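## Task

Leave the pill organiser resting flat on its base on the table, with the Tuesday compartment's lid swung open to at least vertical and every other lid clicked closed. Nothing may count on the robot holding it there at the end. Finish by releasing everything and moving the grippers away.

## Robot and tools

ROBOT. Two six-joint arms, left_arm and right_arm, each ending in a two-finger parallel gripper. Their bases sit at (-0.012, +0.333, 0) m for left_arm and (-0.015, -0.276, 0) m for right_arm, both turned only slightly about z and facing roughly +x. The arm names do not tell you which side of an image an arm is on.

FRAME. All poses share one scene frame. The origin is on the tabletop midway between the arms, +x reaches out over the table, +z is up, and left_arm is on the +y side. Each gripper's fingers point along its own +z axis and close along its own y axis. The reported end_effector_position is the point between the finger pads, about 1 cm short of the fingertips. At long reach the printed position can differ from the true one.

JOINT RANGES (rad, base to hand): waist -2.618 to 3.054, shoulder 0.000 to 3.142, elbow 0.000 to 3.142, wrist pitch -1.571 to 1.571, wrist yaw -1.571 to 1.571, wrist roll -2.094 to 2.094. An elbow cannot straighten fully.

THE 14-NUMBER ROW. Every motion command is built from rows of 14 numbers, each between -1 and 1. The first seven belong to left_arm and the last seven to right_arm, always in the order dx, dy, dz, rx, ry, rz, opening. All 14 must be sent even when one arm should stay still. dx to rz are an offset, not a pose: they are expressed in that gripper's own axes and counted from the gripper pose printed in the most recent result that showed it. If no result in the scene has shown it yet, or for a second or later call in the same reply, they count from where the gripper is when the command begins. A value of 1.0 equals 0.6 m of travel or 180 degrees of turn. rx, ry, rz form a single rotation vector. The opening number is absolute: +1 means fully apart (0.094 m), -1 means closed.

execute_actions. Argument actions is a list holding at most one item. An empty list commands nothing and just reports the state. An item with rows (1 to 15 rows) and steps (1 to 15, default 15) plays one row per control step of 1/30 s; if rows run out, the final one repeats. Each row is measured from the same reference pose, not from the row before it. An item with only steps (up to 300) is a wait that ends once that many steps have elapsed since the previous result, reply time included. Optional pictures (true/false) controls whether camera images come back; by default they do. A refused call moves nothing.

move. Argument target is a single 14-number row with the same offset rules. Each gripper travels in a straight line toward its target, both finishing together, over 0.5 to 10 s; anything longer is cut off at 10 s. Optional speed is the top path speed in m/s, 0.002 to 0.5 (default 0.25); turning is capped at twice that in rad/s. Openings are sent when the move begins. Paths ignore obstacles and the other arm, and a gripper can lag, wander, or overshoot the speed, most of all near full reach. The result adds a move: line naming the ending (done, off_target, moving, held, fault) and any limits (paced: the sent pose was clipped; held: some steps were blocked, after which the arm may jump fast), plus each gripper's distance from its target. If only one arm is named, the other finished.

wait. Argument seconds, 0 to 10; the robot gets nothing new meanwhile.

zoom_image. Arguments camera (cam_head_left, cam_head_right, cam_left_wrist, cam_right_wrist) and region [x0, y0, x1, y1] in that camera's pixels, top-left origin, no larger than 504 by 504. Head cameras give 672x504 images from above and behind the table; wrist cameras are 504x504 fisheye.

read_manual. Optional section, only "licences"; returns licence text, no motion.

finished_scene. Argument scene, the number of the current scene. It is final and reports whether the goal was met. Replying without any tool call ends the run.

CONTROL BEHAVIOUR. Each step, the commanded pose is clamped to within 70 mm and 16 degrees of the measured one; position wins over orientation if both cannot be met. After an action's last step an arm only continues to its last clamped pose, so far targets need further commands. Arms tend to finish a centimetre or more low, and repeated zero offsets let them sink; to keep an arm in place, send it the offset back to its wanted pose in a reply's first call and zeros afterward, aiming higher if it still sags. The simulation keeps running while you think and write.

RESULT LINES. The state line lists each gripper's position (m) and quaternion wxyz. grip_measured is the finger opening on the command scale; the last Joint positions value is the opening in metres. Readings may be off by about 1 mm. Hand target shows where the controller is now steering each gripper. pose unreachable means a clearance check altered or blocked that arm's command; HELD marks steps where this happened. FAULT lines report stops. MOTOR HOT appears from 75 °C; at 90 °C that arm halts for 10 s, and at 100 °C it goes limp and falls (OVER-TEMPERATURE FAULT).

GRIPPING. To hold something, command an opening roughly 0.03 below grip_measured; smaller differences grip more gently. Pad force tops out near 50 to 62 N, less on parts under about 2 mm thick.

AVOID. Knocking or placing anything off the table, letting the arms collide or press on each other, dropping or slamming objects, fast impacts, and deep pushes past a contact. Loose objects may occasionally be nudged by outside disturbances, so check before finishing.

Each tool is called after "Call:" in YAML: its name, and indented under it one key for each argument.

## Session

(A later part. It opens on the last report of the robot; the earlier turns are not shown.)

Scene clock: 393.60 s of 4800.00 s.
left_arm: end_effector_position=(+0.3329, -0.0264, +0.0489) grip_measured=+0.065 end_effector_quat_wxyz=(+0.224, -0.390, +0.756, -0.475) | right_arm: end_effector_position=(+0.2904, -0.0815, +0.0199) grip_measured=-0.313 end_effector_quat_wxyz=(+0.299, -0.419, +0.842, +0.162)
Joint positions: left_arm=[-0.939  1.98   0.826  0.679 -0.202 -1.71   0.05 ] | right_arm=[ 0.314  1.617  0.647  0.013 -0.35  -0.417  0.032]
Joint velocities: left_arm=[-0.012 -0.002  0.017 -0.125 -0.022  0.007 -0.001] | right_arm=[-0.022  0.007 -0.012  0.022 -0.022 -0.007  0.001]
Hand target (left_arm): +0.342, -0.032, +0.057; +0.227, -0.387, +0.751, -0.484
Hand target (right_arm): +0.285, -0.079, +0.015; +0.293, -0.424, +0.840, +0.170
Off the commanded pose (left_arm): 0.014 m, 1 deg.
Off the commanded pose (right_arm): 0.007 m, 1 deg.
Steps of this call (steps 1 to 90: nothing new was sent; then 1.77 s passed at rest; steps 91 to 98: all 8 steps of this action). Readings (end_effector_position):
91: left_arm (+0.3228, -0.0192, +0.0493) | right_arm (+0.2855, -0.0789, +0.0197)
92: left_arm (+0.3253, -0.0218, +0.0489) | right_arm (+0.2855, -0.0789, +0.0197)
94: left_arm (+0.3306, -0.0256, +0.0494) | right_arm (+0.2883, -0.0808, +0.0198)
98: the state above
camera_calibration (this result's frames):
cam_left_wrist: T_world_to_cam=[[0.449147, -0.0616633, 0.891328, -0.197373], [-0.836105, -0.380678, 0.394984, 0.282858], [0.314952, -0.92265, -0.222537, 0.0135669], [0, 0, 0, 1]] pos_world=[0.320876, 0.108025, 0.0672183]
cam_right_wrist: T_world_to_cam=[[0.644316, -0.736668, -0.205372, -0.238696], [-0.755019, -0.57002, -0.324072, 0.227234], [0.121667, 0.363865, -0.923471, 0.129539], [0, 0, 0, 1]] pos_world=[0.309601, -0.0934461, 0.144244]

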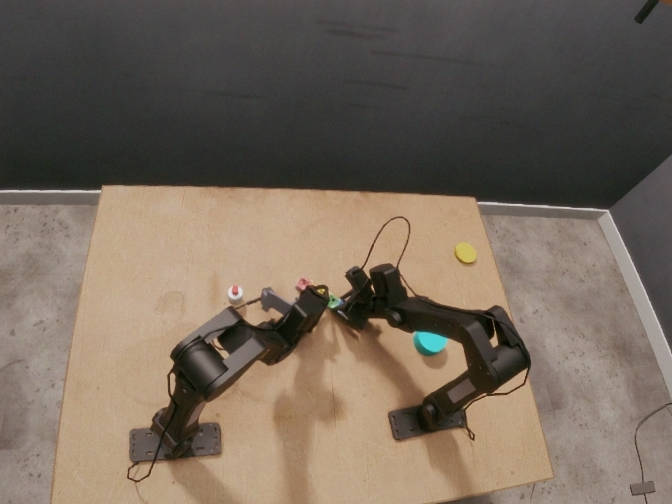

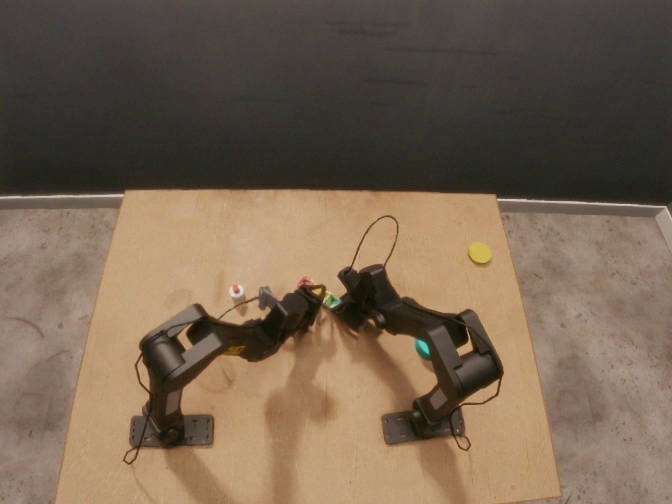

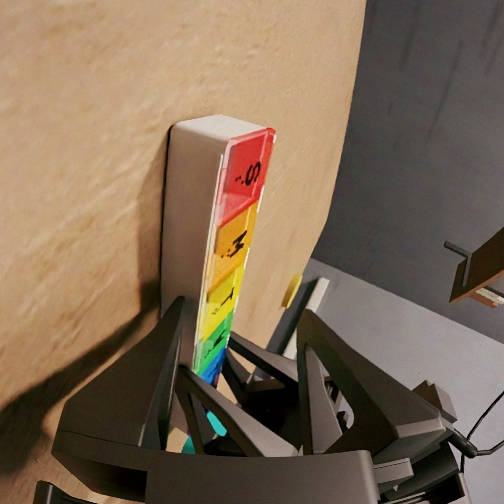

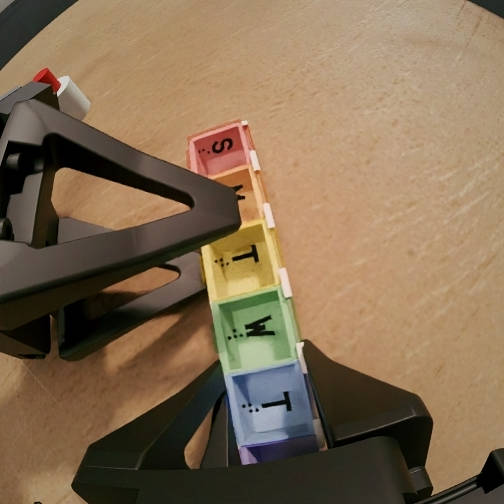

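Call:
execute_actions:
  actions:
    - {"rows":[[0.002,-0.071,-0.008,0.02,0,0,0.064,0.010,0.009,0.010,0,0,0,-0.45]],"steps":7}

Call:
zoom_image:
  camera: "cam_left_wrist"
  region: [140, 220, 300, 380]

Call:
zoom_image:
  camera: "cam_right_wrist"
  region: [140, 180, 300, 340]

Scene clock: 401.23 s of 4800.00 s.
left_arm: end_effector_position=(+0.3337, -0.0279, +0.0560) grip_measured=+0.065 end_effector_quat_wxyz=(+0.222, -0.390, +0.759, -0.471) | right_arm: end_effector_position=(+0.2937, -0.0798, +0.0206) grip_measured=-0.313 end_effector_quat_wxyz=(+0.306, -0.416, +0.841, +0.161)
Joint positions: left_arm=[-0.939  1.956  0.845  0.626 -0.2   -1.709  0.05 ] | right_arm=[ 0.318  1.622  0.647  0.035 -0.342 -0.406  0.032]
Joint velocities: left_arm=[-0.002 -0.027  0.012 -0.11   0.007 -0.007 -0.001] | right_arm=[-0.007  0.002 -0.002  0.037  0.066 -0.007 -0.001]
Hand target (left_arm): +0.344, -0.035, +0.090; +0.236, -0.383, +0.741, -0.499
Hand target (right_arm): +0.286, -0.079, +0.012; +0.299, -0.419, +0.842, +0.162
Off the commanded pose (left_arm): 0.036 m, 4 deg.
Off the commanded pose (right_arm): 0.012 m, 1 deg.
Steps of this call (steps 1 to 90: nothing new was sent; then 4.40 s passed at rest; steps 91 to 97: all 7 steps of this action). Readings (end_effector_position):
91: left_arm (+0.3327, -0.0268, +0.0486) | right_arm (+0.2909, -0.0813, +0.0201)
92: left_arm (+0.3326, -0.0267, +0.0489) | right_arm (+0.2911, -0.0807, +0.0200)
94: left_arm (+0.3331, -0.0273, +0.0525) | right_arm (+0.2923, -0.0800, +0.0201)
97: the state above
camera_calibration (this result's frames):
cam_left_wrist: T_world_to_cam=[[0.45428, -0.0703229, 0.888079, -0.205877], [-0.834721, -0.381883, 0.396746, 0.279576], [0.311242, -0.921532, -0.232181, 0.0153311], [0, 0, 0, 1]] pos_world=[0.322122, 0.106415, 0.0754739]
cam_right_wrist: T_world_to_cam=[[0.640081, -0.741277, -0.202005, -0.238599], [-0.756343, -0.561724, -0.335277, 0.232155], [0.135062, 0.367389, -0.920208, 0.125476], [0, 0, 0, 1]] pos_world=[0.311365, -0.0925596, 0.145103]

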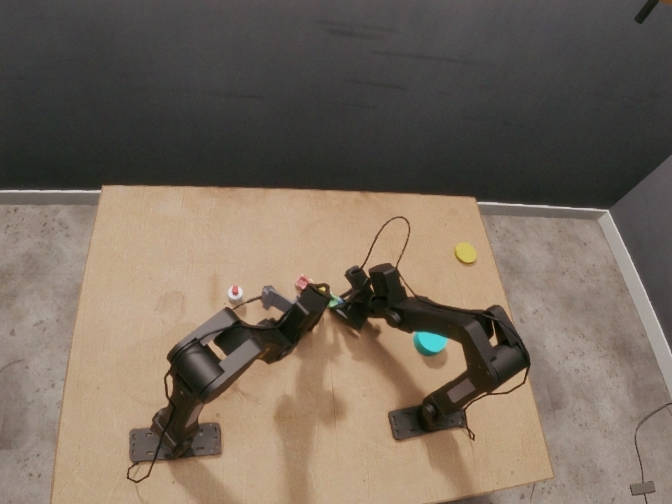

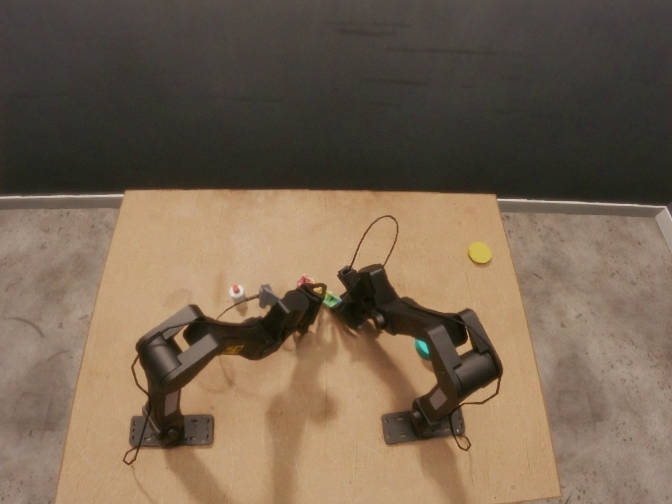

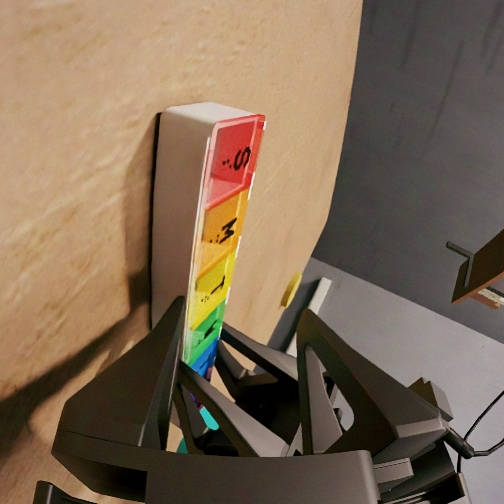

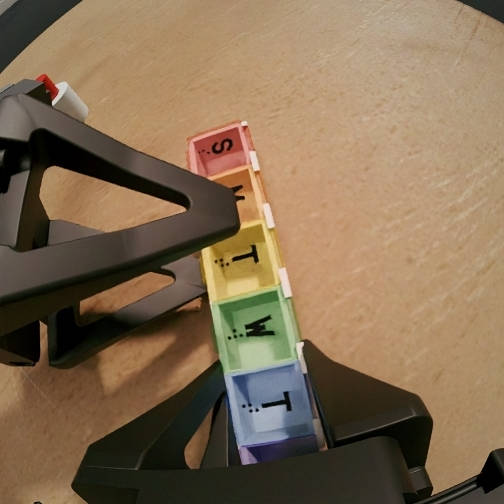

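Region (140, 220, 300, 380) of cam_left_wrist's 504x504 image, scaled by 3.150, with more detail than that image has.

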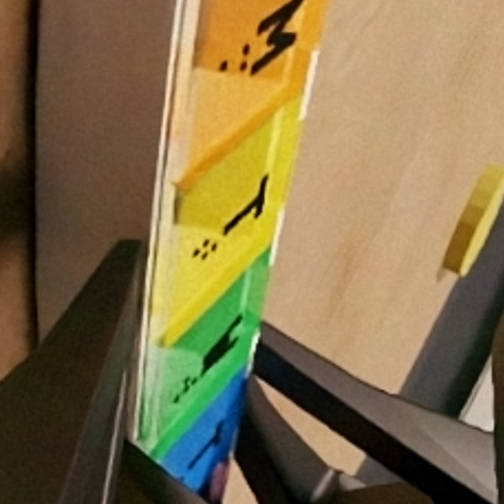

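Region (140, 180, 300, 340) of cam_right_wrist's 504x504 image, scaled by 3.150, with more detail than that image has.

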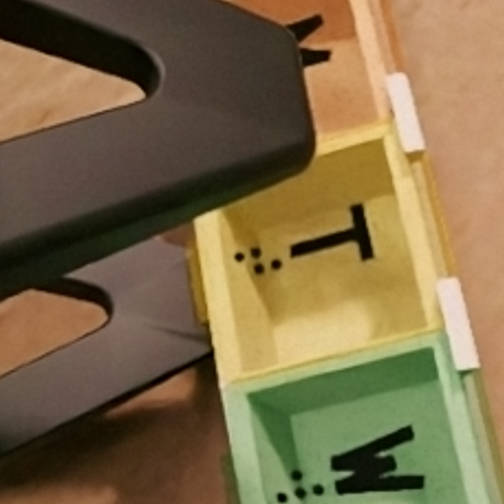

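Call:
execute_actions:
  actions:
    - {"rows":[[0.002,-0.075,-0.008,0.02,0,0,0.064,0.014,0.012,0.014,0,0,0,-0.45]],"steps":8}

Call:
zoom_image:
  camera: "cam_left_wrist"
  region: [140, 220, 300, 380]

Call:
zoom_image:
  camera: "cam_right_wrist"
  region: [140, 180, 300, 340]

Scene clock: 406.83 s of 4800.00 s.
left_arm: end_effector_position=(+0.3343, -0.0274, +0.0573) grip_measured=+0.065 end_effector_quat_wxyz=(+0.221, -0.392, +0.768, -0.457) | right_arm: end_effector_position=(+0.2957, -0.0765, +0.0204) grip_measured=-0.313 end_effector_quat_wxyz=(+0.316, -0.413, +0.839, +0.161)
Joint positions: left_arm=[-0.938  1.941  0.871  0.552 -0.201 -1.706  0.05 ] | right_arm=[ 0.327  1.629  0.635  0.08  -0.335 -0.391  0.032]
Joint velocities: left_arm=[ 0.002 -0.037  0.027 -0.066 -0.022  0.051  0.   ] | right_arm=[ 0.017  0.042 -0.017  0.081 -0.037 -0.007 -0.   ]
Hand target (left_arm): +0.345, -0.037, +0.098; +0.235, -0.383, +0.744, -0.495
Hand target (right_arm): +0.287, -0.076, +0.009; +0.306, -0.416, +0.841, +0.161
Off the commanded pose (left_arm): 0.044 m, 5 deg.
Off the commanded pose (right_arm): 0.014 m, 1 deg.
Steps of this call (steps 1 to 90: nothing new was sent; then 2.33 s passed at rest; steps 91 to 98: all 8 steps of this action). Readings (end_effector_position):
91: left_arm (+0.3338, -0.0280, +0.0559) | right_arm (+0.2938, -0.0793, +0.0203)
92: left_arm (+0.3338, -0.0279, +0.0558) | right_arm (+0.2939, -0.0786, +0.0198)
94: left_arm (+0.3343, -0.0274, +0.0563) | right_arm (+0.2948, -0.0775, +0.0204)
98: the state above
camera_calibration (this result's frames):
cam_left_wrist: T_world_to_cam=[[0.471167, -0.0941899, 0.877001, -0.212984], [-0.826768, -0.393607, 0.401906, 0.276453], [0.307338, -0.914441, -0.263328, 0.0191764], [0, 0, 0, 1]] pos_world=[0.323019, 0.106289, 0.0807286]
cam_right_wrist: T_world_to_cam=[[0.639074, -0.743131, -0.198346, -0.237415], [-0.753507, -0.553166, -0.355296, 0.235777], [0.154313, 0.376515, -0.913468, 0.118707], [0, 0, 0, 1]] pos_world=[0.311067, -0.0907013, 0.145116]

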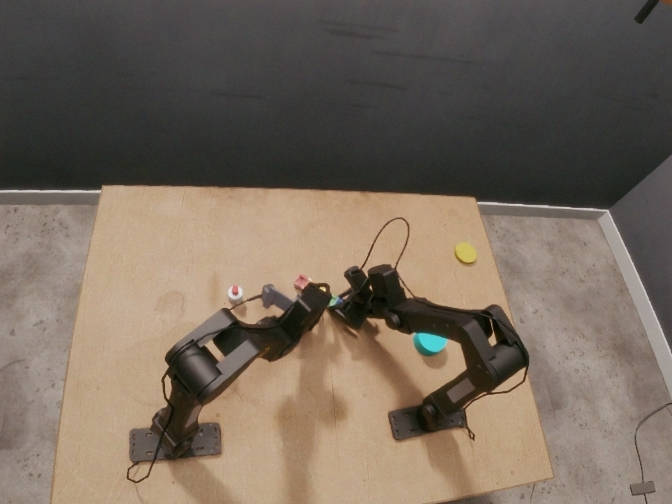

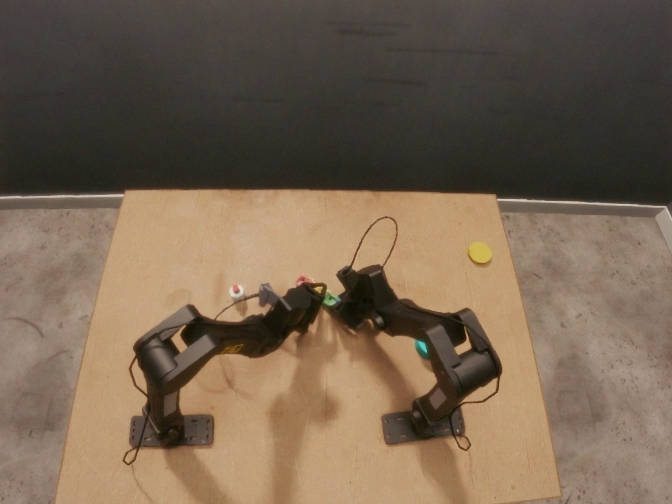

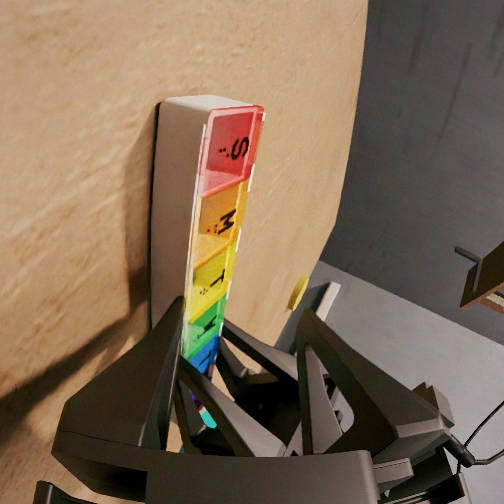

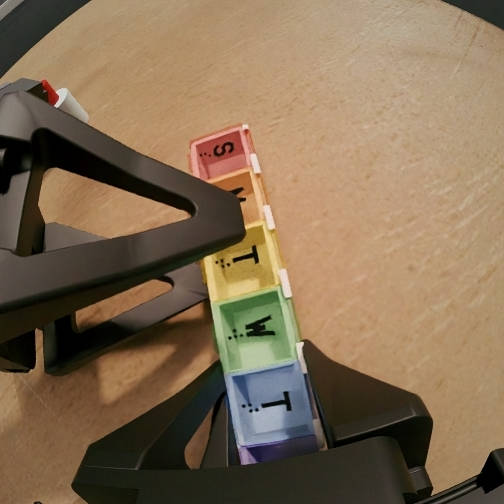

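Region (140, 220, 300, 380) of cam_left_wrist's 504x504 image, scaled by 3.150, with more detail than that image has.

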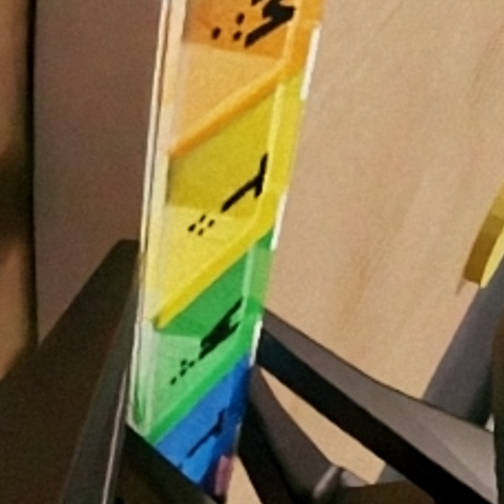

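Region (140, 180, 300, 340) of cam_right_wrist's 504x504 image, scaled by 3.150, with more detail than that image has.

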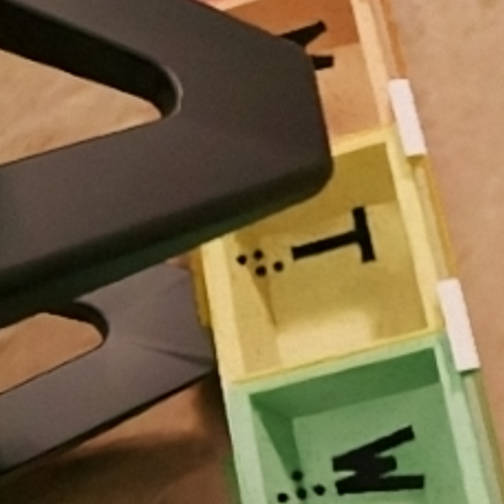

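Call:
execute_actions:
  actions:
    - {"rows":[[0.002,-0.10,-0.025,0.03,0,0,0.064,0.02,0.012,0.02,0,0.04,0,-0.45]],"steps":10}

Call:
zoom_image:
  camera: "cam_right_wrist"
  region: [140, 180, 300, 340]

Scene clock: 411.27 s of 4800.00 s.
left_arm: end_effector_position=(+0.3409, -0.0354, +0.0967) grip_measured=+0.065 end_effector_quat_wxyz=(+0.228, -0.385, +0.754, -0.481) | right_arm: end_effector_position=(+0.2982, -0.0664, +0.0200) grip_measured=-0.313 end_effector_quat_wxyz=(+0.307, -0.423, +0.839, +0.148)
Joint positions: left_arm=[-0.938  1.874  0.918  0.498 -0.201 -1.699  0.05 ] | right_arm=[ 0.37   1.653  0.681  0.043 -0.291 -0.386  0.032]
Joint velocities: left_arm=[-0.002  0.012  0.012 -0.007  0.037 -0.007 -0.   ] | right_arm=[ 0.002 -0.012 -0.027 -0.095  0.022 -0.022 -0.   ]
Hand target (left_arm): +0.347, -0.038, +0.118; +0.239, -0.380, +0.745, -0.493
Hand target (right_arm): +0.289, -0.074, +0.005; +0.265, -0.423, +0.856, +0.134
Off the commanded pose (left_arm): 0.021 m, 2 deg.
Off the commanded pose (right_arm): 0.020 m, 6 deg.
Steps of this call (steps 1 to 90: nothing new was sent; then 1.10 s passed at rest; steps 91 to 100: all 10 steps of this action). Readings (end_effector_position):
91: left_arm (+0.3342, -0.0273, +0.0586) | right_arm (+0.2959, -0.0758, +0.0195)
92: left_arm (+0.3339, -0.0269, +0.0603) | right_arm (+0.2968, -0.0743, +0.0198)
94: left_arm (+0.3351, -0.0284, +0.0712) | right_arm (+0.2978, -0.0693, +0.0198)
98: left_arm (+0.3400, -0.0344, +0.0941) | right_arm (+0.2981, -0.0663, +0.0199)
100: the state above
camera_calibration (this result's frames):
cam_left_wrist: T_world_to_cam=[[0.433712, -0.058938, 0.899122, -0.239483], [-0.844421, -0.374765, 0.38276, 0.271482], [0.314401, -0.925244, -0.212309, 0.0125143], [0, 0, 0, 1]] pos_world=[0.329177, 0.0992062, 0.114069]
cam_right_wrist: T_world_to_cam=[[0.647606, -0.74224, -0.172296, -0.234607], [-0.747316, -0.574557, -0.333771, 0.239375], [0.148744, 0.344911, -0.926775, 0.113964], [0, 0, 0, 1]] pos_world=[0.31387, -0.075908, 0.145093]

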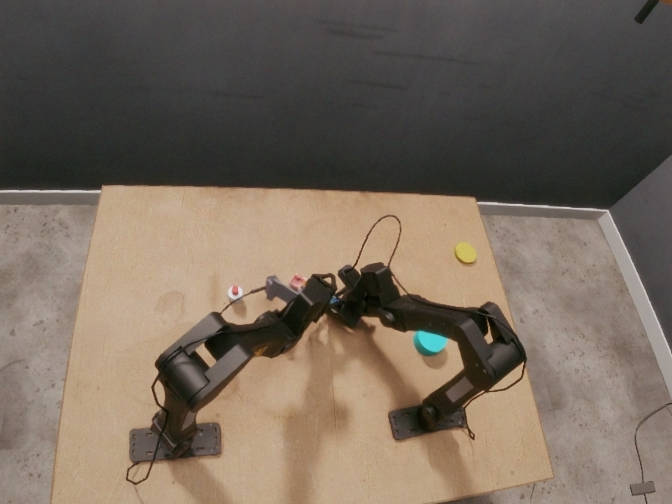

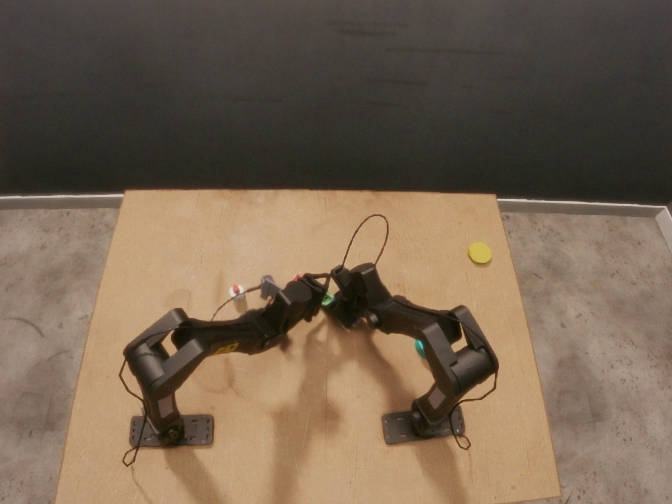

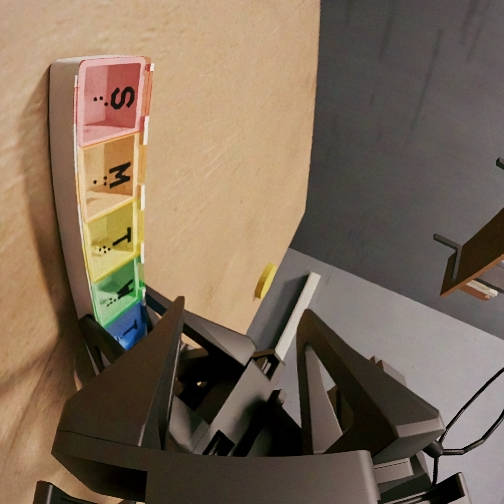

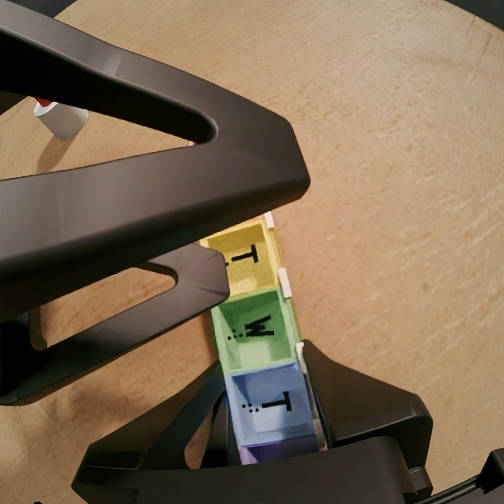

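Region (140, 180, 300, 340) of cam_right_wrist's 504x504 image, scaled by 3.150, with more detail than that image has.

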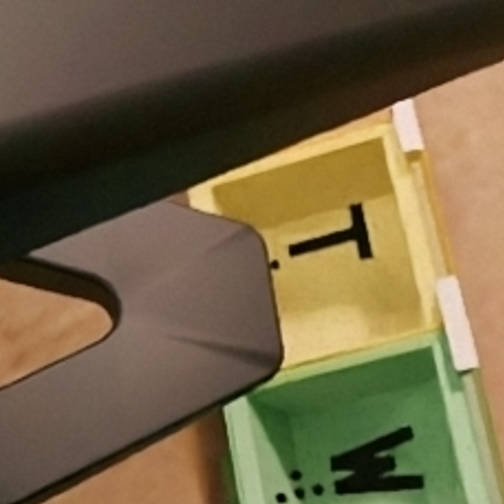

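Call:
zoom_image:
  camera: "cam_left_wrist"
  region: [40, 150, 200, 350]

Region (40, 150, 200, 350) of cam_left_wrist's 504x504 image, scaled by 2.520, with more detail than that image has; it fills the left 403 columns of this view, and the rest is white.

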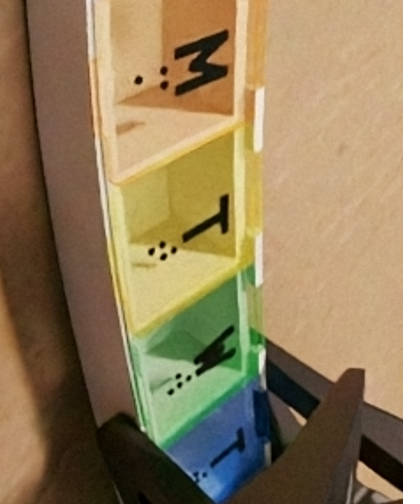

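Call:
move:
  target: [0,0.036,-0.075,0.098,-0.003,0.008,0.064,0.004,0,0.004,0,0,0,-0.45]
  speed: 0.08

Scene clock: 451.60 s of 4800.00 s.
left_arm: end_effector_position=(+0.3045, -0.0062, +0.1022) grip_measured=+0.065 end_effector_quat_wxyz=(+0.288, -0.342, +0.671, -0.591) | right_arm: end_effector_position=(+0.2991, -0.0658, +0.0208) grip_measured=-0.313 end_effector_quat_wxyz=(+0.310, -0.423, +0.839, +0.148)
Joint positions: left_arm=[-0.989  1.94   0.566  1.232 -0.282 -1.629  0.05 ] | right_arm=[ 0.37   1.653  0.682  0.047 -0.291 -0.386  0.032]
Joint velocities: left_arm=[-0.002 -0.017  0.007  0.081 -0.007 -0.066  0.   ] | right_arm=[-0.002  0.007 -0.012 -0.081 -0.007  0.007 -0.001]
Hand target (left_arm): +0.300, -0.005, +0.097; +0.293, -0.337, +0.676, -0.587
Hand target (right_arm): +0.298, -0.067, +0.017; +0.307, -0.423, +0.839, +0.148
Off the commanded pose (left_arm): 0.007 m, 1 deg.
Off the commanded pose (right_arm): 0.004 m, 0 deg.
After step 90, 34.70 s passed at rest.
move: done
camera_calibration (this result's frames):
cam_left_wrist: T_world_to_cam=[[0.192594, 0.113285, 0.974717, -0.160128], [-0.919401, -0.326315, 0.219589, 0.289379], [0.342942, -0.938448, 0.0413077, 0.0173836], [0, 0, 0, 1]] pos_world=[0.290934, 0.128883, 0.0918165]
cam_right_wrist: T_world_to_cam=[[0.648655, -0.741622, -0.171007, -0.234895], [-0.745597, -0.574115, -0.338344, 0.2402], [0.152745, 0.346971, -0.925354, 0.113285], [0, 0, 0, 1]] pos_world=[0.314155, -0.0756077, 0.14593]

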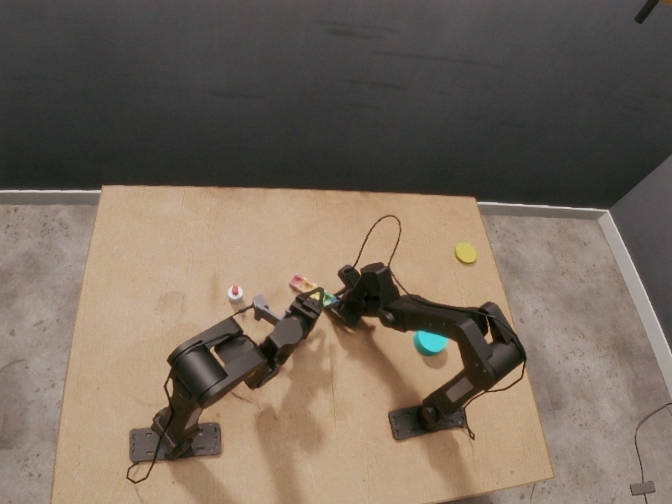

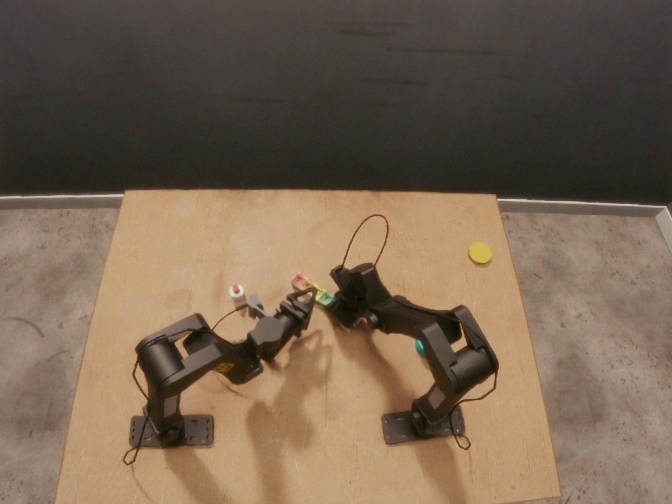

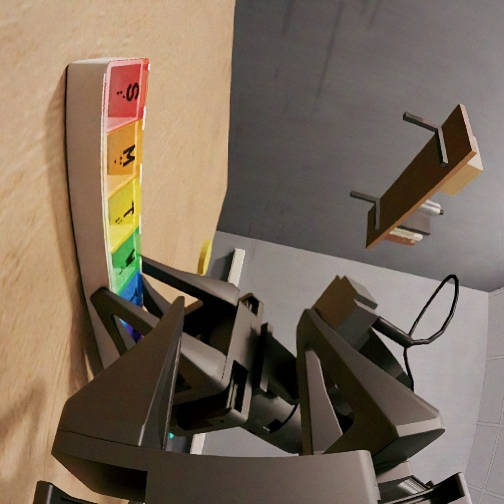

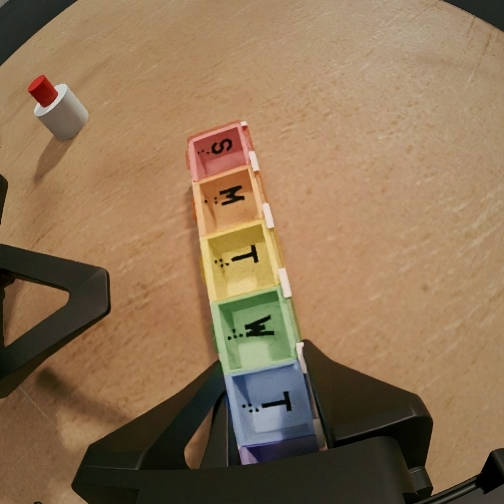

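Call:
move:
  target: [-0.038,0.082,0.0205,0,0,0,0.064,0.004,0,0.004,0,0,0,-0.45]
  speed: 0.06

Scene clock: 462.20 s of 4800.00 s.
left_arm: end_effector_position=(+0.3187, +0.0081, +0.0483) grip_measured=+0.065 end_effector_quat_wxyz=(+0.281, -0.347, +0.675, -0.587) | right_arm: end_effector_position=(+0.2992, -0.0658, +0.0209) grip_measured=-0.313 end_effector_quat_wxyz=(+0.310, -0.423, +0.838, +0.148)
Joint positions: left_arm=[-0.917  2.187  0.566  1.465 -0.206 -1.632  0.05 ] | right_arm=[ 0.37   1.653  0.682  0.048 -0.291 -0.386  0.032]
Joint velocities: left_arm=[-0.007 -0.007  0.012  0.037 -0.022  0.095 -0.002] | right_arm=[ 0.017 -0.012 -0.032  0.037 -0.007 -0.022  0.   ]
Hand target (left_arm): +0.322, +0.010, +0.051; +0.288, -0.342, +0.671, -0.591
Hand target (right_arm): +0.299, -0.066, +0.018; +0.310, -0.423, +0.839, +0.148
Off the commanded pose (left_arm): 0.004 m, 1 deg.
Off the commanded pose (right_arm): 0.004 m, 0 deg.
After step 90, 6.13 s passed at rest.
move: done
camera_calibration (this result's frames):
cam_left_wrist: T_world_to_cam=[[0.21174, 0.111237, 0.970975, -0.117891], [-0.915804, -0.324342, 0.236866, 0.316955], [0.341276, -0.939377, 0.0331952, 0.0290988], [0, 0, 0, 1]] pos_world=[0.3053, 0.14325, 0.0384269]
cam_right_wrist: T_world_to_cam=[[0.648773, -0.741565, -0.170808, -0.23495], [-0.745365, -0.574003, -0.339047, 0.240325], [0.153381, 0.347279, -0.925133, 0.11317], [0, 0, 0, 1]] pos_world=[0.314201, -0.0755852, 0.146048]

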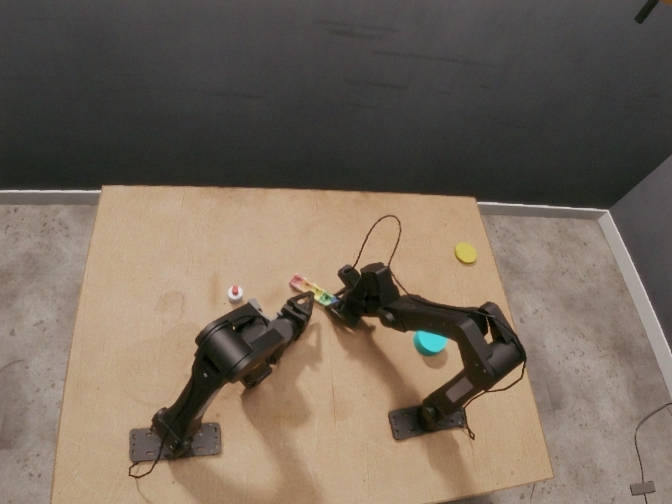

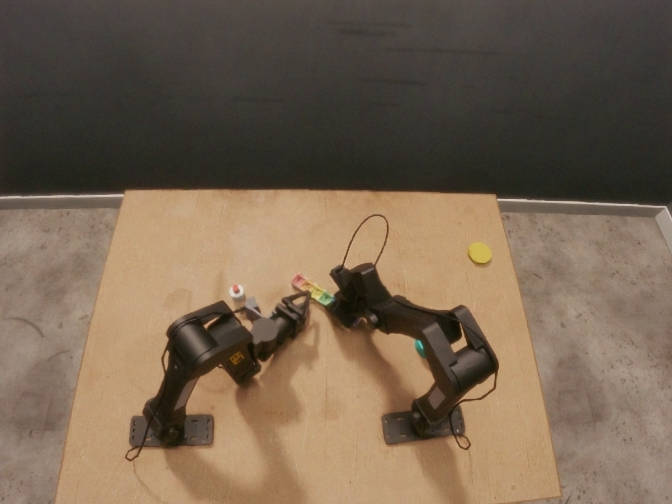

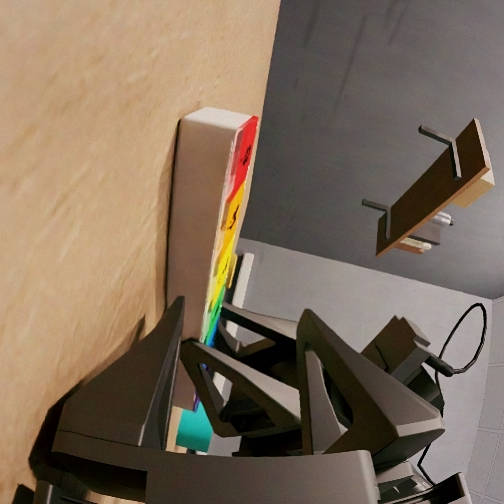

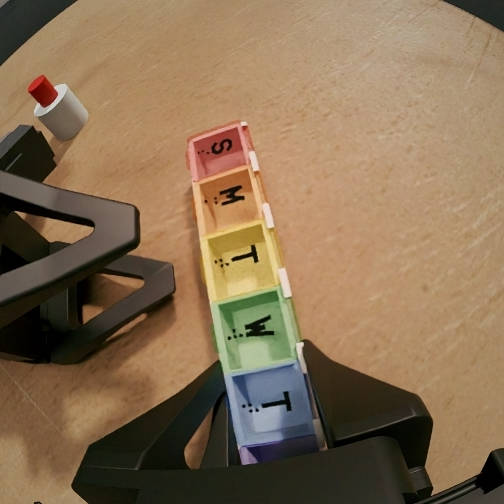

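Call:
execute_actions:
  actions:
    - {"rows":[[0,-0.027,0.046,0,0,0,0.064,0.004,0,0.004,0,0,0,-0.45]],"steps":7}

Call:
zoom_image:
  camera: "cam_right_wrist"
  region: [140, 180, 300, 340]

Call:
zoom_image:
  camera: "cam_left_wrist"
  region: [140, 220, 300, 380]

Scene clock: 468.17 s of 4800.00 s.
left_arm: end_effector_position=(+0.3353, -0.0050, +0.0508) grip_measured=+0.065 end_effector_quat_wxyz=(+0.279, -0.349, +0.678, -0.584) | right_arm: end_effector_position=(+0.3007, -0.0669, +0.0210) grip_measured=-0.313 end_effector_quat_wxyz=(+0.312, -0.422, +0.839, +0.144)
Joint positions: left_arm=[-0.904  2.187  0.653  1.368 -0.193 -1.633  0.05 ] | right_arm=[ 0.368  1.654  0.682  0.051 -0.284 -0.385  0.032]
Joint velocities: left_arm=[-0.007  0.002  0.022 -0.183 -0.022 -0.022 -0.   ] | right_arm=[ 0.012  0.042 -0.002 -0.007 -0.022 -0.066  0.001]
Hand target (left_arm): +0.343, -0.009, +0.060; +0.281, -0.347, +0.674, -0.588
Hand target (right_arm): +0.299, -0.066, +0.018; +0.310, -0.423, +0.838, +0.148
Off the commanded pose (left_arm): 0.013 m, 1 deg.
Off the commanded pose (right_arm): 0.004 m, 0 deg.
Steps of this call (steps 1 to 90: nothing new was sent; then 2.73 s passed at rest; steps 91 to 97: all 7 steps of this action). Readings (end_effector_position):
91: left_arm (+0.3202, +0.0069, +0.0480) | right_arm (+0.2992, -0.0658, +0.0209)
92: left_arm (+0.3237, +0.0038, +0.0471) | right_arm (+0.2992, -0.0658, +0.0209)
94: left_arm (+0.3314, -0.0022, +0.0506) | right_arm (+0.2992, -0.0658, +0.0209)
97: the state above
camera_calibration (this result's frames):
cam_left_wrist: T_world_to_cam=[[0.22068, 0.106298, 0.969536, -0.125313], [-0.913447, -0.32596, 0.243651, 0.326186], [0.34193, -0.939389, 0.0251652, 0.0112088], [0, 0, 0, 1]] pos_world=[0.321775, 0.130174, 0.0417382]
cam_right_wrist: T_world_to_cam=[[0.645066, -0.745972, -0.16558, -0.236054], [-0.747246, -0.570531, -0.340759, 0.2417], [0.159728, 0.343541, -0.925455, 0.111266], [0, 0, 0, 1]] pos_world=[0.315107, -0.0764169, 0.146248]

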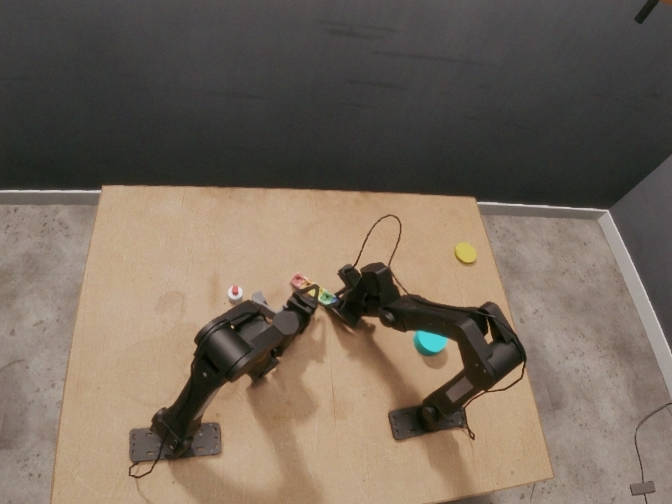

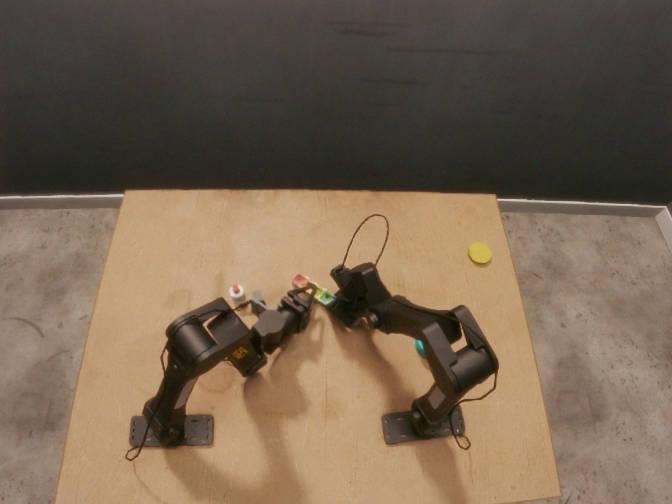

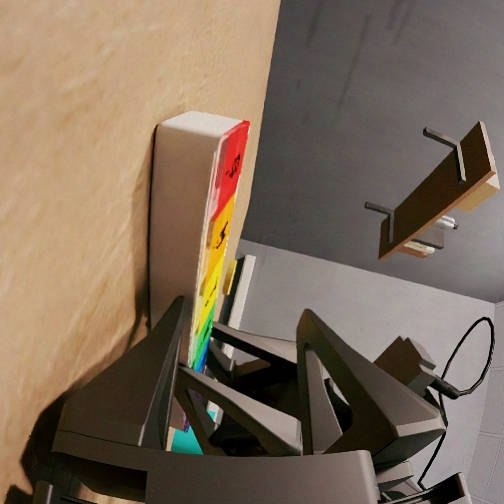

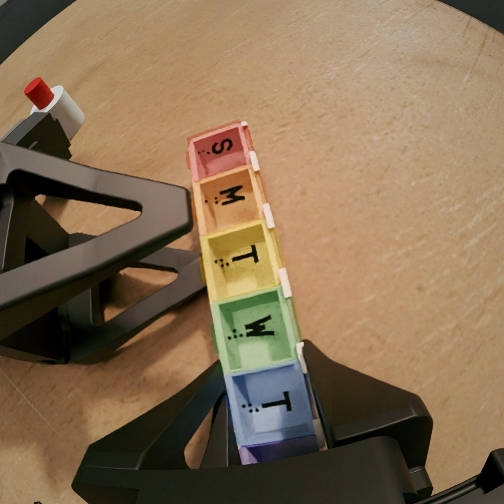

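Region (140, 180, 300, 340) of cam_right_wrist's 504x504 image, scaled by 3.150, with more detail than that image has.

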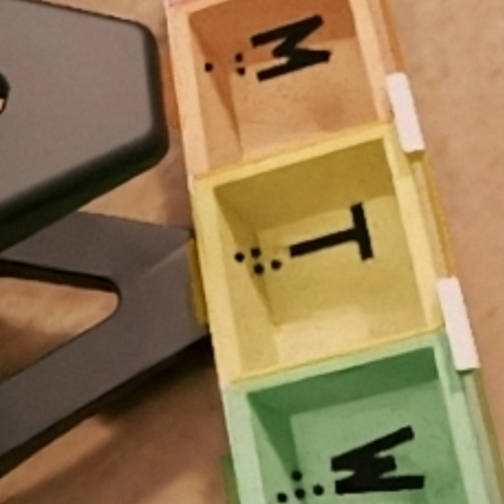

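Region (140, 220, 300, 380) of cam_left_wrist's 504x504 image, scaled by 3.150, with more detail than that image has.

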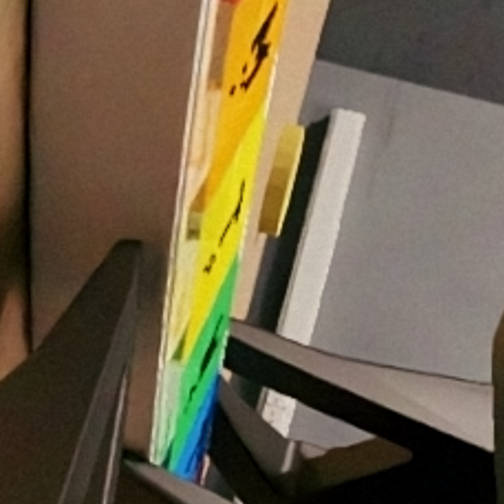

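Call:
execute_actions:
  actions:
    - {"rows":[[0.002,-0.080,0.021,0.015,0,0,0.064,0.011,0,0.013,0,0.02,0,-0.45]],"steps":6}

Call:
zoom_image:
  camera: "cam_right_wrist"
  region: [140, 180, 300, 340]

Call:
zoom_image:
  camera: "cam_left_wrist"
  region: [140, 220, 300, 380]

Scene clock: 476.00 s of 4800.00 s.
left_arm: end_effector_position=(+0.3396, -0.0074, +0.0579) grip_measured=+0.065 end_effector_quat_wxyz=(+0.275, -0.354, +0.692, -0.566) | right_arm: end_effector_position=(+0.3061, -0.0647, +0.0224) grip_measured=-0.313 end_effector_quat_wxyz=(+0.315, -0.421, +0.839, +0.141)
Joint positions: left_arm=[-0.9    2.113  0.676  1.223 -0.191 -1.633  0.05 ] | right_arm=[ 0.372  1.667  0.701  0.052 -0.274 -0.384  0.032]
Joint velocities: left_arm=[ 0.012 -0.056  0.081 -0.33   0.081 -0.051  0.001] | right_arm=[-0.002  0.046  0.037  0.022  0.095  0.007  0.001]
Hand target (left_arm): +0.350, -0.016, +0.097; +0.288, -0.342, +0.664, -0.600
Hand target (right_arm): +0.300, -0.067, +0.012; +0.286, -0.426, +0.848, +0.131
Off the commanded pose (left_arm): 0.041 m, 5 deg.
Off the commanded pose (right_arm): 0.013 m, 4 deg.
Steps of this call (steps 1 to 90: nothing new was sent; then 4.63 s passed at rest; steps 91 to 96: all 6 steps of this action). Readings (end_effector_position):
91: left_arm (+0.3343, -0.0052, +0.0438) | right_arm (+0.3006, -0.0668, +0.0200)
92: left_arm (+0.3348, -0.0058, +0.0456) | right_arm (+0.3015, -0.0662, +0.0203)
94: left_arm (+0.3375, -0.0082, +0.0568) | right_arm (+0.3040, -0.0653, +0.0208)
96: the state above
camera_calibration (this result's frames):
cam_left_wrist: T_world_to_cam=[[0.250829, 0.0722385, 0.965332, -0.143167], [-0.904953, -0.336585, 0.260328, 0.323677], [0.343722, -0.938878, -0.0190529, 0.00929456], [0, 0, 0, 1]] pos_world=[0.325628, 0.128013, 0.0541183]
cam_right_wrist: T_world_to_cam=[[0.643628, -0.748982, -0.157381, -0.237621], [-0.746473, -0.56897, -0.345037, 0.247414], [0.168881, 0.339556, -0.9253, 0.107897], [0, 0, 0, 1]] pos_world=[0.319405, -0.0738401, 0.147807]

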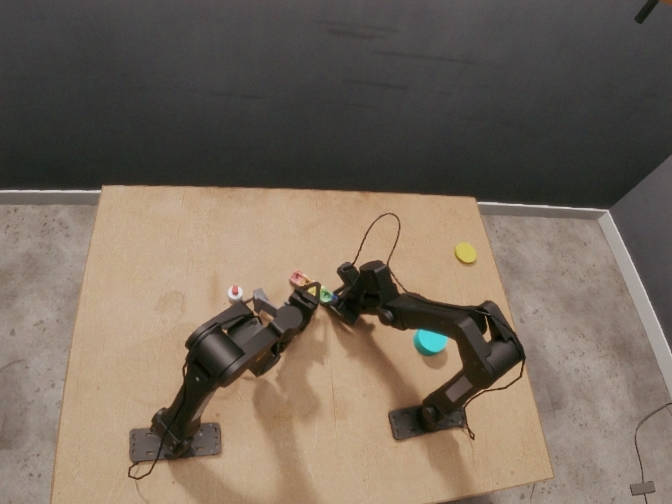

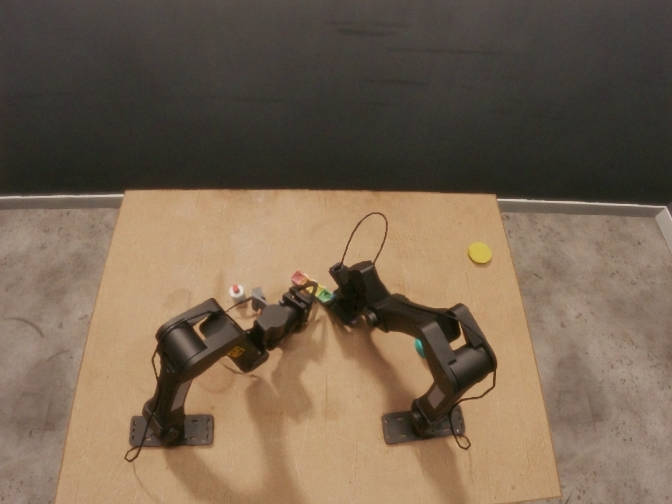

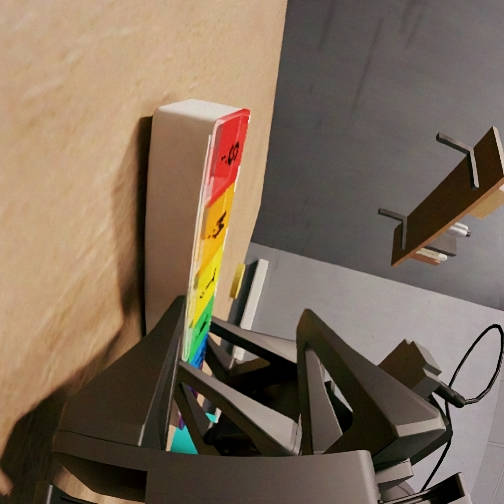

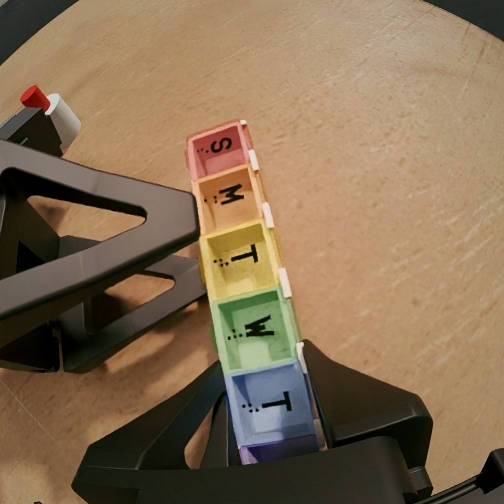

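Region (140, 180, 300, 340) of cam_right_wrist's 504x504 image, scaled by 3.150, with more detail than that image has.

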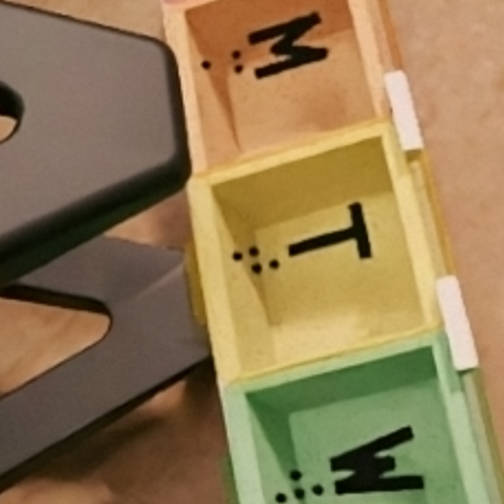

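Region (140, 220, 300, 380) of cam_left_wrist's 504x504 image, scaled by 3.150, with more detail than that image has.

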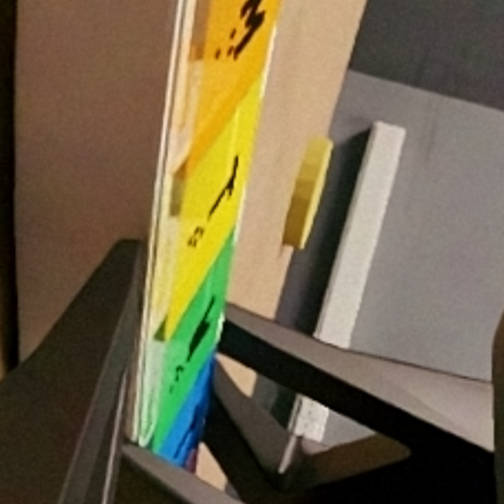

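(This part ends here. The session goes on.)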